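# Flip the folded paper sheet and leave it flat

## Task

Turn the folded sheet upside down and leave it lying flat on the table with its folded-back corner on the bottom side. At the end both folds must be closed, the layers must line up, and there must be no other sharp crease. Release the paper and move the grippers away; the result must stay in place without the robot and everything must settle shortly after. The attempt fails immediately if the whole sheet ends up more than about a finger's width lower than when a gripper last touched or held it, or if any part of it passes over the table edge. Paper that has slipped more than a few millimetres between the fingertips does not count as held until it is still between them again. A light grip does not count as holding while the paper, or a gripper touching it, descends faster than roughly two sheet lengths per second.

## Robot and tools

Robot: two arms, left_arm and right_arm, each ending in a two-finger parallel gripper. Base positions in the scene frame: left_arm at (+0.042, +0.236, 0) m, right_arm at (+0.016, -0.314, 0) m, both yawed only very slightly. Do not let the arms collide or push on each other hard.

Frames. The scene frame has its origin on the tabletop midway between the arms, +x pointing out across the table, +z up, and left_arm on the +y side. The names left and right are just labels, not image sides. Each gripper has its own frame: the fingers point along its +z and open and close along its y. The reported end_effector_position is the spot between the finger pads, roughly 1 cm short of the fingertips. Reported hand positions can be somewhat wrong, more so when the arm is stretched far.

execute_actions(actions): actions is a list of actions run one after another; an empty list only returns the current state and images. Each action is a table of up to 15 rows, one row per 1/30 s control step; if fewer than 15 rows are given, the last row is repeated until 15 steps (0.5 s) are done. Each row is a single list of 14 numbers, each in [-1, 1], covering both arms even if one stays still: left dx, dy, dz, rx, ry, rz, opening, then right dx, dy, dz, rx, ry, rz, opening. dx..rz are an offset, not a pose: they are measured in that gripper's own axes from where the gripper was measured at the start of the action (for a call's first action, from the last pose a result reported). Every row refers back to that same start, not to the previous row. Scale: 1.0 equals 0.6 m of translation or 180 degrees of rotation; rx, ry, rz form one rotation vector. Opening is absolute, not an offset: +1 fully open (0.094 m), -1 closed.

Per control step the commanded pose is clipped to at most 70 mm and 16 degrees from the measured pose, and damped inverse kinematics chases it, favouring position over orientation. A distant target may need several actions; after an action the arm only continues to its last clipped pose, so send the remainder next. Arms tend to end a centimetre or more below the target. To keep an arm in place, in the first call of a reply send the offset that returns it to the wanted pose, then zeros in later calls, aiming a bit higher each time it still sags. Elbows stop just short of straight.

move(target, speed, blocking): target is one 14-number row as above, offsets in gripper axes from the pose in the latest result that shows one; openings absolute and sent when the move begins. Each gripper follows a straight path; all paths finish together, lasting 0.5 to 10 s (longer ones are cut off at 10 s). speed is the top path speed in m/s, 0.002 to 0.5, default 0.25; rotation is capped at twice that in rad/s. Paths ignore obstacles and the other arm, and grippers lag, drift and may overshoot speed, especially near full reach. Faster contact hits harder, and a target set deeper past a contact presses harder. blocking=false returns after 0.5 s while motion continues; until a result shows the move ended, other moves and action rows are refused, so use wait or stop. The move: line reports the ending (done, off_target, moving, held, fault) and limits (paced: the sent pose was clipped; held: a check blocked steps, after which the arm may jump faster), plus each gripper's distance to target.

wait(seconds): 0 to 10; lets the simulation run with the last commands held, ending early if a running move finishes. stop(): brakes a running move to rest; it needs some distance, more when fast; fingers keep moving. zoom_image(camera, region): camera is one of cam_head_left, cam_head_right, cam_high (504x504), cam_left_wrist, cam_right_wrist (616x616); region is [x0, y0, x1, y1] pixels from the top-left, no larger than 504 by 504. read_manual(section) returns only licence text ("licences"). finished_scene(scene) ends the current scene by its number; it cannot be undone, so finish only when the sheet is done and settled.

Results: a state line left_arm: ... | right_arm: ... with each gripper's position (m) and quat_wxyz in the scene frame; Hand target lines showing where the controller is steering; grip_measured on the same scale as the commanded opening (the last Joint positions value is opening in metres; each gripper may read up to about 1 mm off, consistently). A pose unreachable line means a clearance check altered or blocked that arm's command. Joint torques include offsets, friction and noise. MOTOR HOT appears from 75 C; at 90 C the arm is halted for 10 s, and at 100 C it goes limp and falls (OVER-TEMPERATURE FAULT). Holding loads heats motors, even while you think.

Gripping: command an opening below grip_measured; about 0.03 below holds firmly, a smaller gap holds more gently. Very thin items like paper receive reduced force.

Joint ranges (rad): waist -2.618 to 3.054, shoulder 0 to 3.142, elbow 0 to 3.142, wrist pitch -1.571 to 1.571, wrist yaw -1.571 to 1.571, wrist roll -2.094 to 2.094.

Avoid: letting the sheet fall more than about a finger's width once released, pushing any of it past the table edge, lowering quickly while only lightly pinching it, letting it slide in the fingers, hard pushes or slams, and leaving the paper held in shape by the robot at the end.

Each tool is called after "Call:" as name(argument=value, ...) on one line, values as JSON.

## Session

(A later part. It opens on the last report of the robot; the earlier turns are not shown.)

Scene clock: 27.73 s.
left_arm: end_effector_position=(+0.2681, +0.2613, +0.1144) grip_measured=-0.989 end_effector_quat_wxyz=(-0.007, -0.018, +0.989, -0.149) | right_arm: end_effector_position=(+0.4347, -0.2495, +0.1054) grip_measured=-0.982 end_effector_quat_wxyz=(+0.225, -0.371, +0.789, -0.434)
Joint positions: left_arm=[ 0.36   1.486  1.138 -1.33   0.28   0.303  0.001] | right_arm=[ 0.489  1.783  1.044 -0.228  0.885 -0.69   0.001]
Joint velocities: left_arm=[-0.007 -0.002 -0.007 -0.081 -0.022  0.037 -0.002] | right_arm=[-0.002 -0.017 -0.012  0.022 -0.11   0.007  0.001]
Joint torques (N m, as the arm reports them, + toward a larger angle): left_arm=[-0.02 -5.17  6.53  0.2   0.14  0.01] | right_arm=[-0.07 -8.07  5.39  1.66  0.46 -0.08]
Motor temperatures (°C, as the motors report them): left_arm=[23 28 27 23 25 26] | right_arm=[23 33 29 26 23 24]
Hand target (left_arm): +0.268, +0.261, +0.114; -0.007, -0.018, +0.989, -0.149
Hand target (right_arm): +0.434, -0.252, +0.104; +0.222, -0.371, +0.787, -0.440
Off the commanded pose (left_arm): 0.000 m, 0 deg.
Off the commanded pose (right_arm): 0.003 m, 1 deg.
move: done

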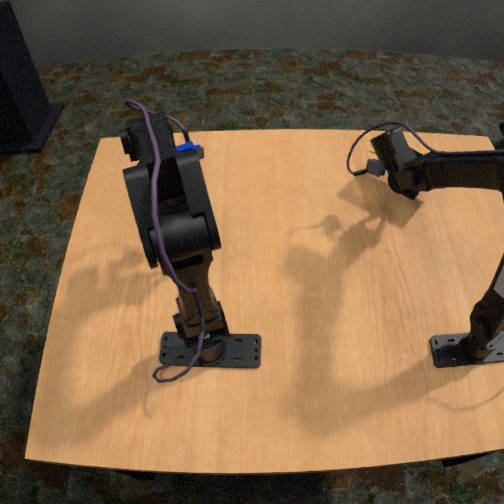

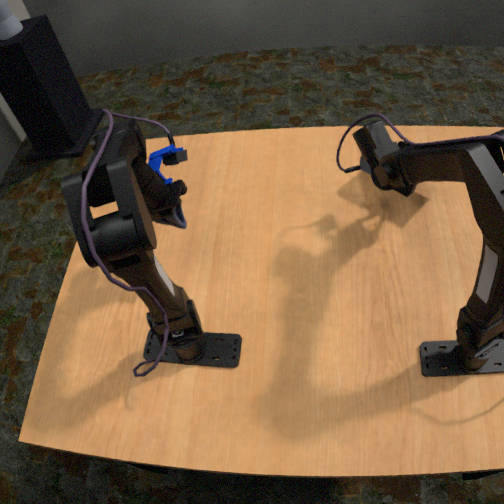

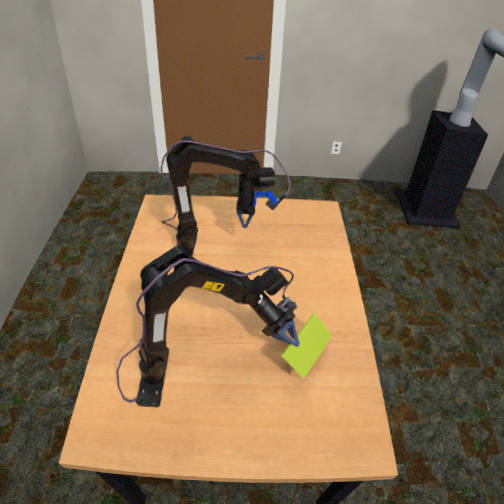

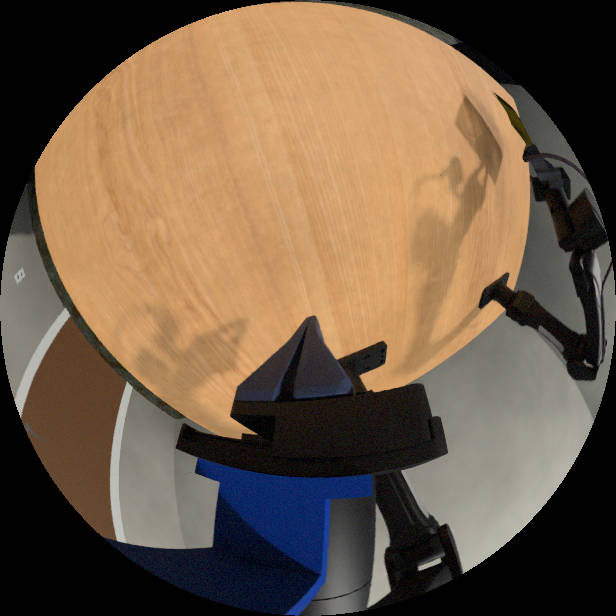

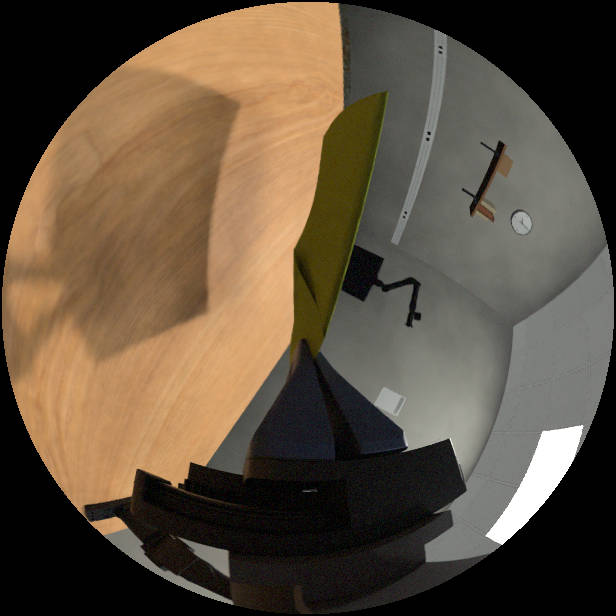

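Call:
move(target=[0,0,0,0,0,0,-1,0,0.184,-0.005,0,0,0,-1], speed=0.07)

Scene clock: 30.80 s.
left_arm: end_effector_position=(+0.2681, +0.2613, +0.1144) grip_measured=-0.989 end_effector_quat_wxyz=(-0.007, -0.018, +0.989, -0.149) | right_arm: end_effector_position=(+0.3919, -0.2103, +0.0140) grip_measured=-0.982 end_effector_quat_wxyz=(+0.222, -0.375, +0.790, -0.431)
Joint positions: left_arm=[ 0.36   1.486  1.138 -1.33   0.28   0.303  0.001] | right_arm=[ 0.657  1.984  0.907 -0.093  0.957 -0.446  0.001]
Joint velocities: left_arm=[-0.012 -0.002 -0.012  0.037 -0.051  0.051  0.001] | right_arm=[ 0.002 -0.007  0.002  0.037  0.007  0.081  0.   ]
Joint torques (N m, as the arm reports them, + toward a larger angle): left_arm=[ 0.04 -5.18  6.56  0.19  0.16 -0.01] | right_arm=[ 0.95 -8.25  4.04  1.36  0.56  0.15]
Motor temperatures (°C, as the motors report them): left_arm=[23 28 27 23 25 26] | right_arm=[23 33 29 27 23 24]
Hand target (left_arm): +0.268, +0.261, +0.114; -0.007, -0.018, +0.989, -0.149
Hand target (right_arm): +0.390, -0.210, +0.012; +0.224, -0.371, +0.789, -0.435
Off the commanded pose (left_arm): 0.000 m, 0 deg.
Off the commanded pose (right_arm): 0.003 m, 1 deg.
move: done

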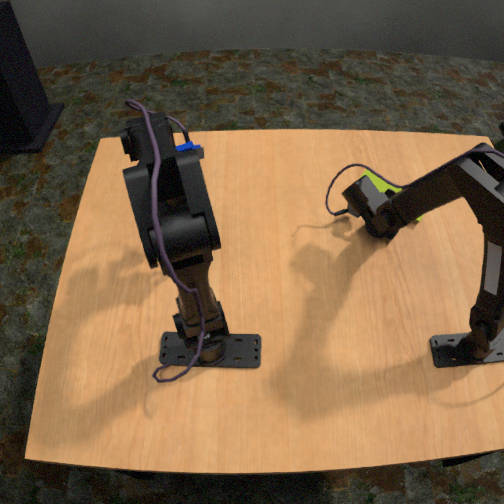

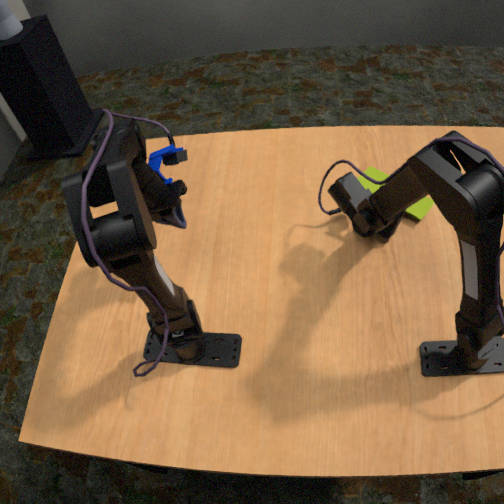

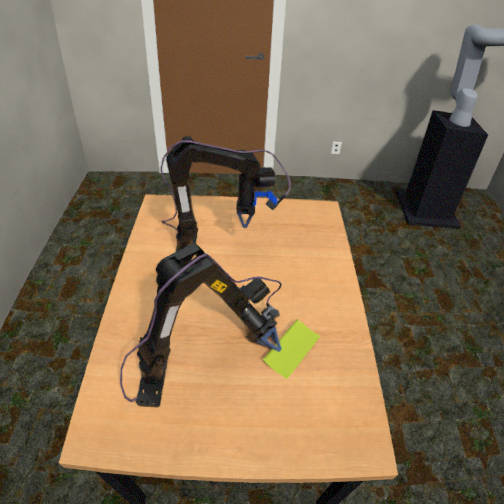

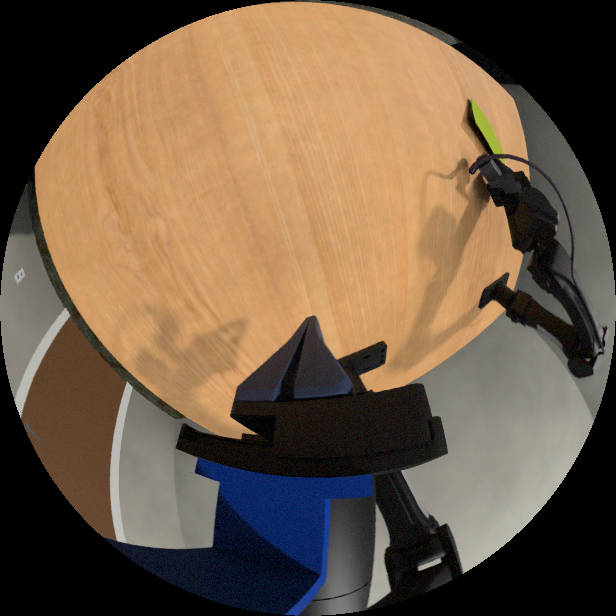

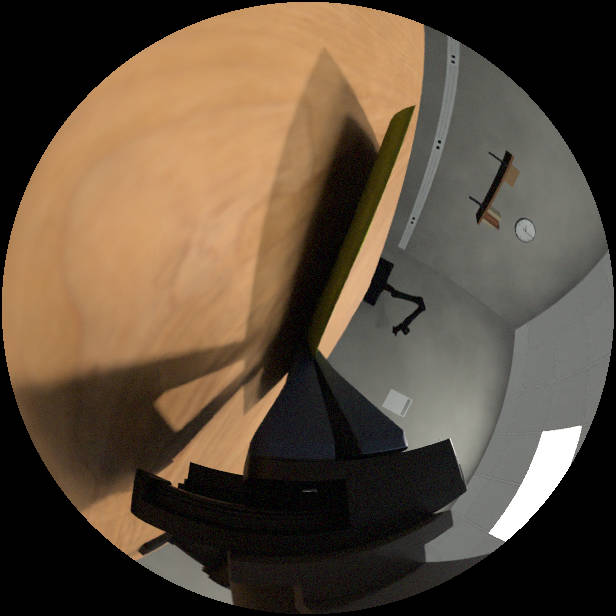

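Call:
execute_actions(actions=[[[0,0,0,0,0,0,-1,0,0,0,0,0,0,-0.83]]])

Call:
move(target=[0,0,0,0,0,0,-1,0,0.028,-0.065,0,0,0,-0.68], speed=0.04)

Scene clock: 32.90 s.
left_arm: end_effector_position=(+0.2681, +0.2613, +0.1144) grip_measured=-0.989 end_effector_quat_wxyz=(-0.007, -0.018, +0.989, -0.149) | right_arm: end_effector_position=(+0.3919, -0.2099, +0.0137) grip_measured=-0.832 end_effector_quat_wxyz=(+0.223, -0.374, +0.791, -0.429)
Joint positions: left_arm=[ 0.36   1.486  1.138 -1.33   0.28   0.303  0.001] | right_arm=[ 0.657  1.984  0.907 -0.092  0.954 -0.444  0.008]
Joint velocities: left_arm=[-0.002 -0.012 -0.017 -0.022 -0.007 -0.007 -0.   ] | right_arm=[ 0.007 -0.002 -0.002 -0.007  0.037 -0.022  0.   ]
Joint torques (N m, as the arm reports them, + toward a larger angle): left_arm=[-0.01 -5.19  6.59  0.19  0.14  0.  ] | right_arm=[ 0.09 -8.78  4.76  1.26  0.47 -0.01]
Motor temperatures (°C, as the motors report them): left_arm=[23 28 27 23 25 26] | right_arm=[23 33 29 27 23 24]
Hand target (left_arm): +0.268, +0.261, +0.114; -0.007, -0.018, +0.989, -0.149
Hand target (right_arm): +0.392, -0.210, +0.014; +0.222, -0.375, +0.790, -0.431
Off the commanded pose (left_arm): 0.000 m, 0 deg.
Off the commanded pose (right_arm): 0.000 m, 0 deg.

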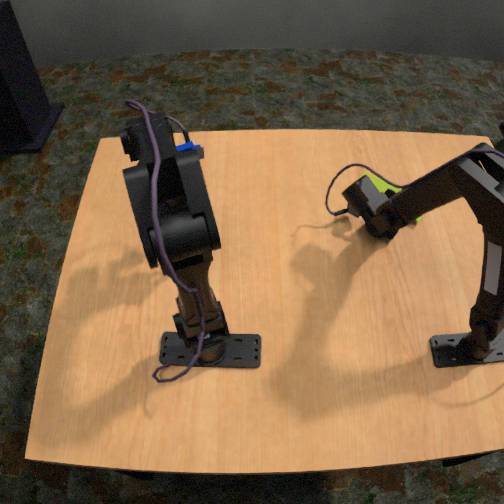

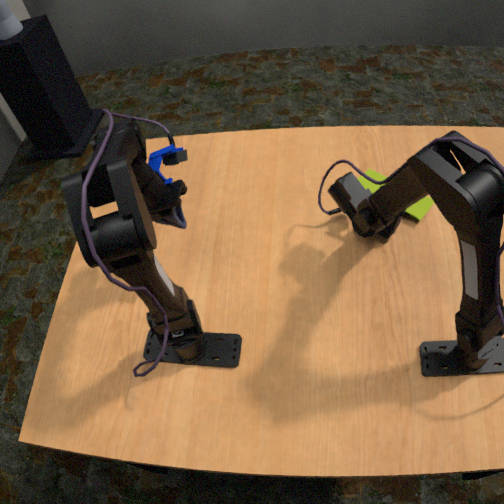

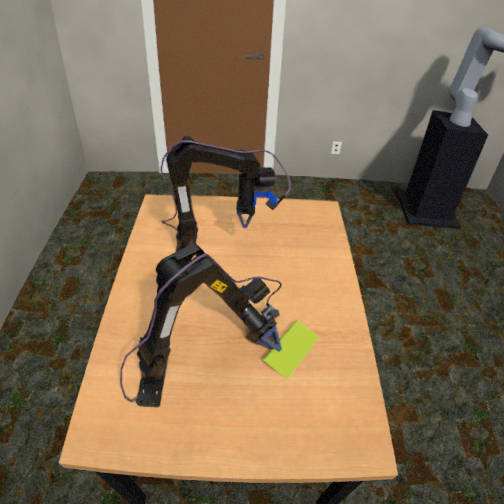

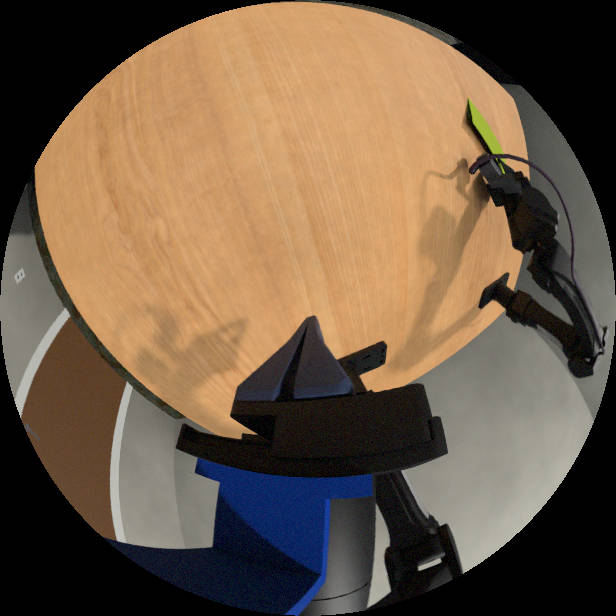

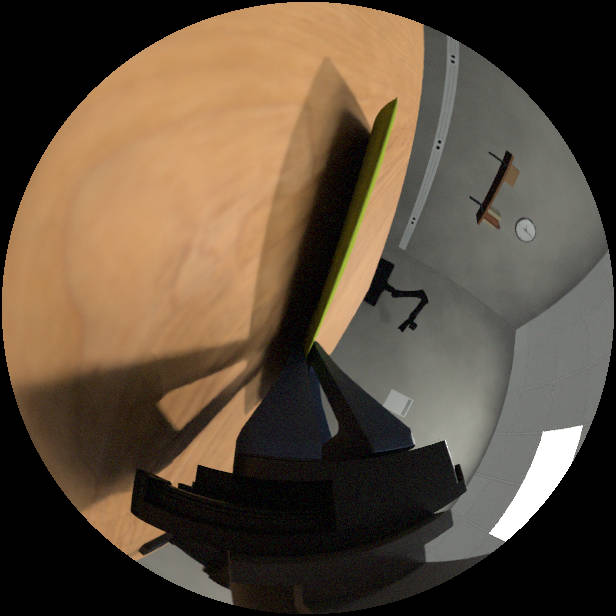

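Scene clock: 34.33 s.
left_arm: end_effector_position=(+0.2681, +0.2613, +0.1144) grip_measured=-0.989 end_effector_quat_wxyz=(-0.007, -0.018, +0.989, -0.149) | right_arm: end_effector_position=(+0.3566, -0.1902, +0.0115) grip_measured=-0.682 end_effector_quat_wxyz=(+0.213, -0.380, +0.788, -0.436)
Joint positions: left_arm=[ 0.36   1.486  1.138 -1.33   0.28   0.303  0.001] | right_arm=[ 0.779  1.984  0.916 -0.296  0.998 -0.24   0.015]
Joint velocities: left_arm=[-0.007 -0.002 -0.007  0.066 -0.022 -0.066  0.   ] | right_arm=[-0.017  0.002 -0.007 -0.037 -0.022  0.095 -0.   ]
Joint torques (N m, as the arm reports them, + toward a larger angle): left_arm=[ 0.01 -5.19  6.55  0.2   0.14  0.01] | right_arm=[ 0.96 -9.68  6.01  0.74  0.4   0.13]
Motor temperatures (°C, as the motors report them): left_arm=[23 28 27 23 25 26] | right_arm=[23 33 29 27 23 24]
Hand target (left_arm): +0.268, +0.261, +0.114; -0.007, -0.018, +0.989, -0.149
Hand target (right_arm): +0.359, -0.184, +0.020; +0.223, -0.374, +0.791, -0.430
Off the commanded pose (left_arm): 0.000 m, 0 deg.
Off the commanded pose (right_arm): 0.011 m, 2 deg.
move: off_target (right_arm)

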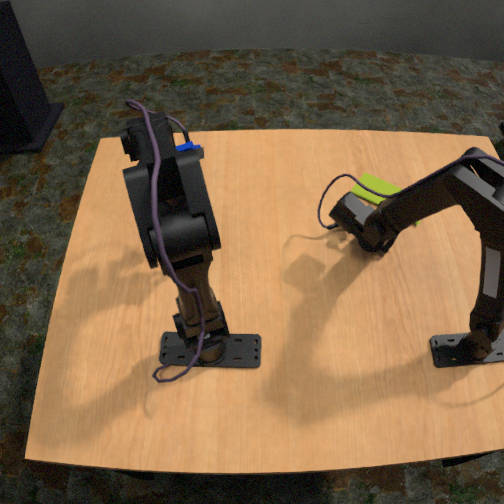

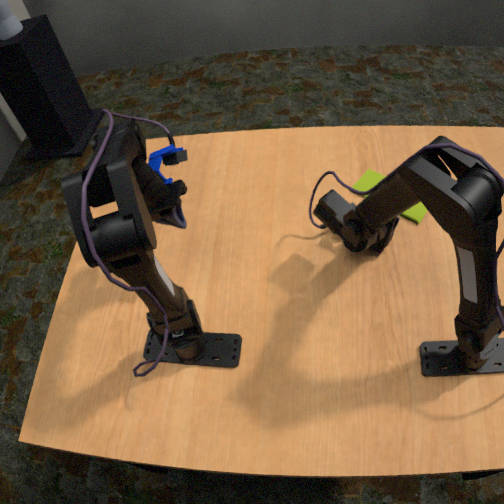

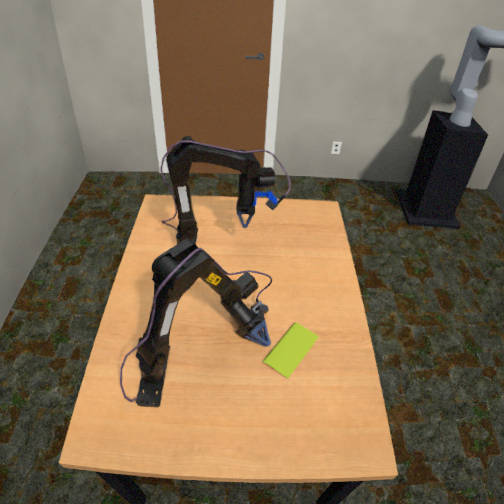

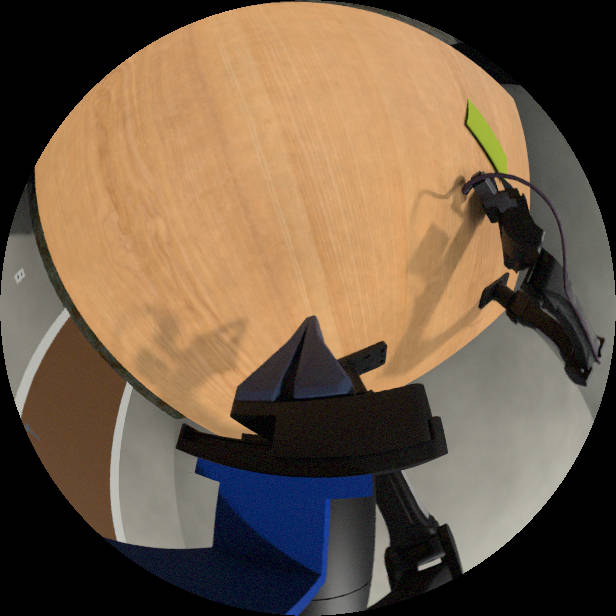

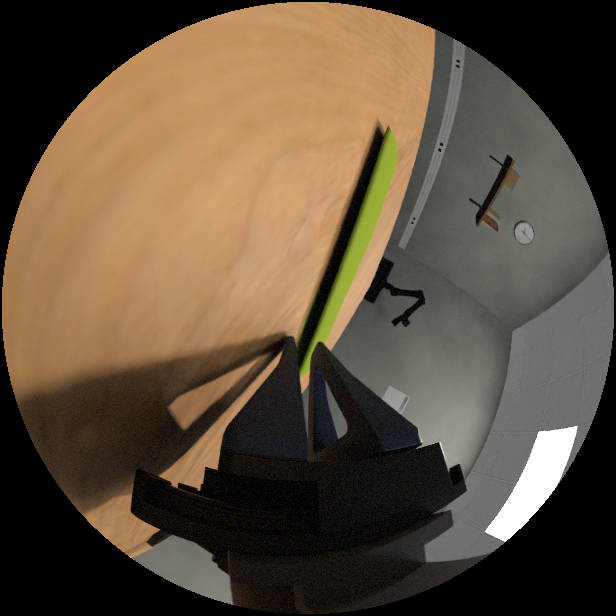

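Call:
move(target=[0,0,0,0,0,0,-1,0.05,-0.2,-0.25,-0.1,0,0,-0.68])

Call:
zoom_image(camera="cam_high", region=[240,310,340,400])

Scene clock: 37.80 s.
left_arm: end_effector_position=(+0.2681, +0.2613, +0.1144) grip_measured=-0.989 end_effector_quat_wxyz=(-0.007, -0.018, +0.989, -0.149) | right_arm: end_effector_position=(+0.2871, -0.1770, +0.1911) grip_measured=-0.682 end_effector_quat_wxyz=(+0.151, -0.408, +0.847, -0.307)
Joint positions: left_arm=[ 0.36   1.486  1.138 -1.33   0.28   0.303  0.001] | right_arm=[ 0.857  1.575  1.395 -1.345  0.696 -0.064  0.015]
Joint velocities: left_arm=[ 0.002 -0.017  0.007  0.022 -0.022  0.007  0.   ] | right_arm=[-0.002  0.007 -0.002 -0.051 -0.022  0.007 -0.001]
Joint torques (N m, as the arm reports them, + toward a larger angle): left_arm=[ 0.04 -5.15  6.51  0.19  0.14  0.01] | right_arm=[ 0.99 -5.29  7.55  0.57  0.39  0.11]
Motor temperatures (°C, as the motors report them): left_arm=[23 28 27 23 25 26] | right_arm=[23 33 29 26 24 24]
Hand target (left_arm): +0.268, +0.261, +0.114; -0.007, -0.018, +0.989, -0.149
Hand target (right_arm): +0.287, -0.173, +0.193; +0.150, -0.408, +0.846, -0.307
Off the commanded pose (left_arm): 0.000 m, 0 deg.
Off the commanded pose (right_arm): 0.003 m, 0 deg.
move: done

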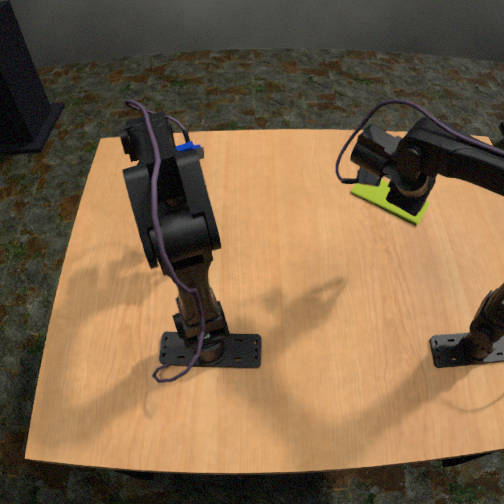

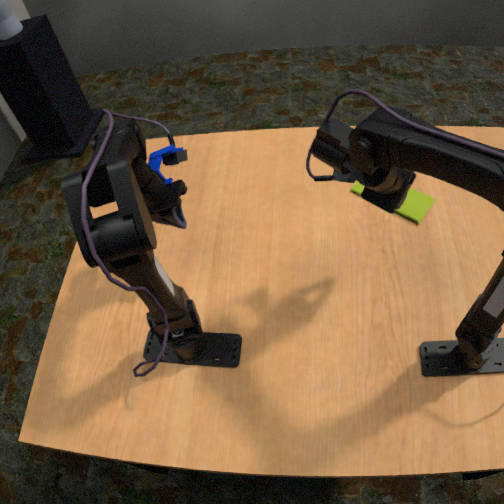

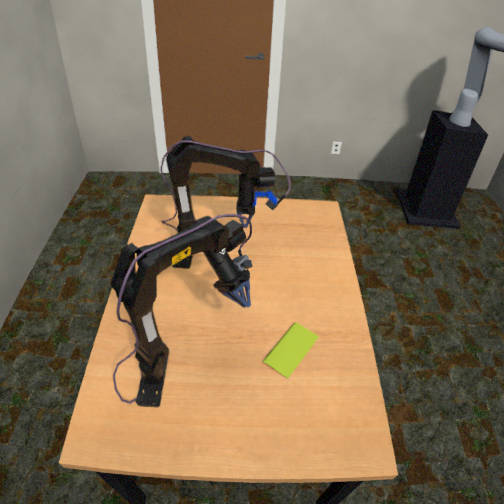

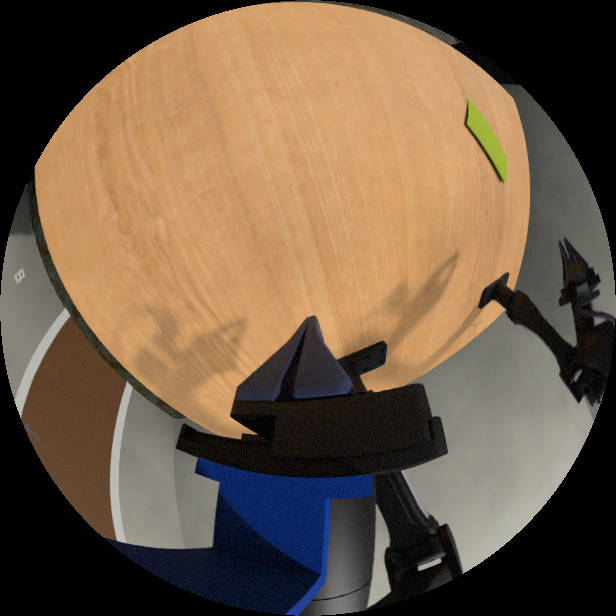

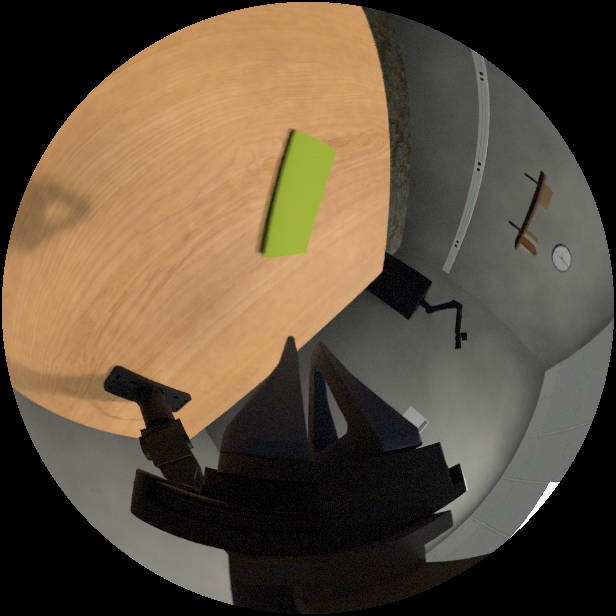

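Region (240, 310, 340, 400) of cam_high's 504x504 image, scaled by 5.040, with more detail than that image has; it fills the top 454 rows of this view, and the rest is white.

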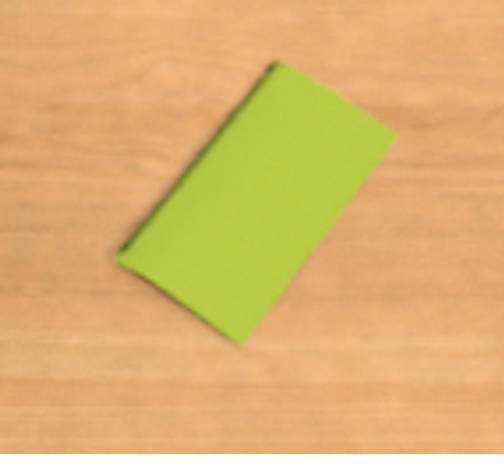

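Call:
finished_scene(scene=2)

The scene is finished: the task was done.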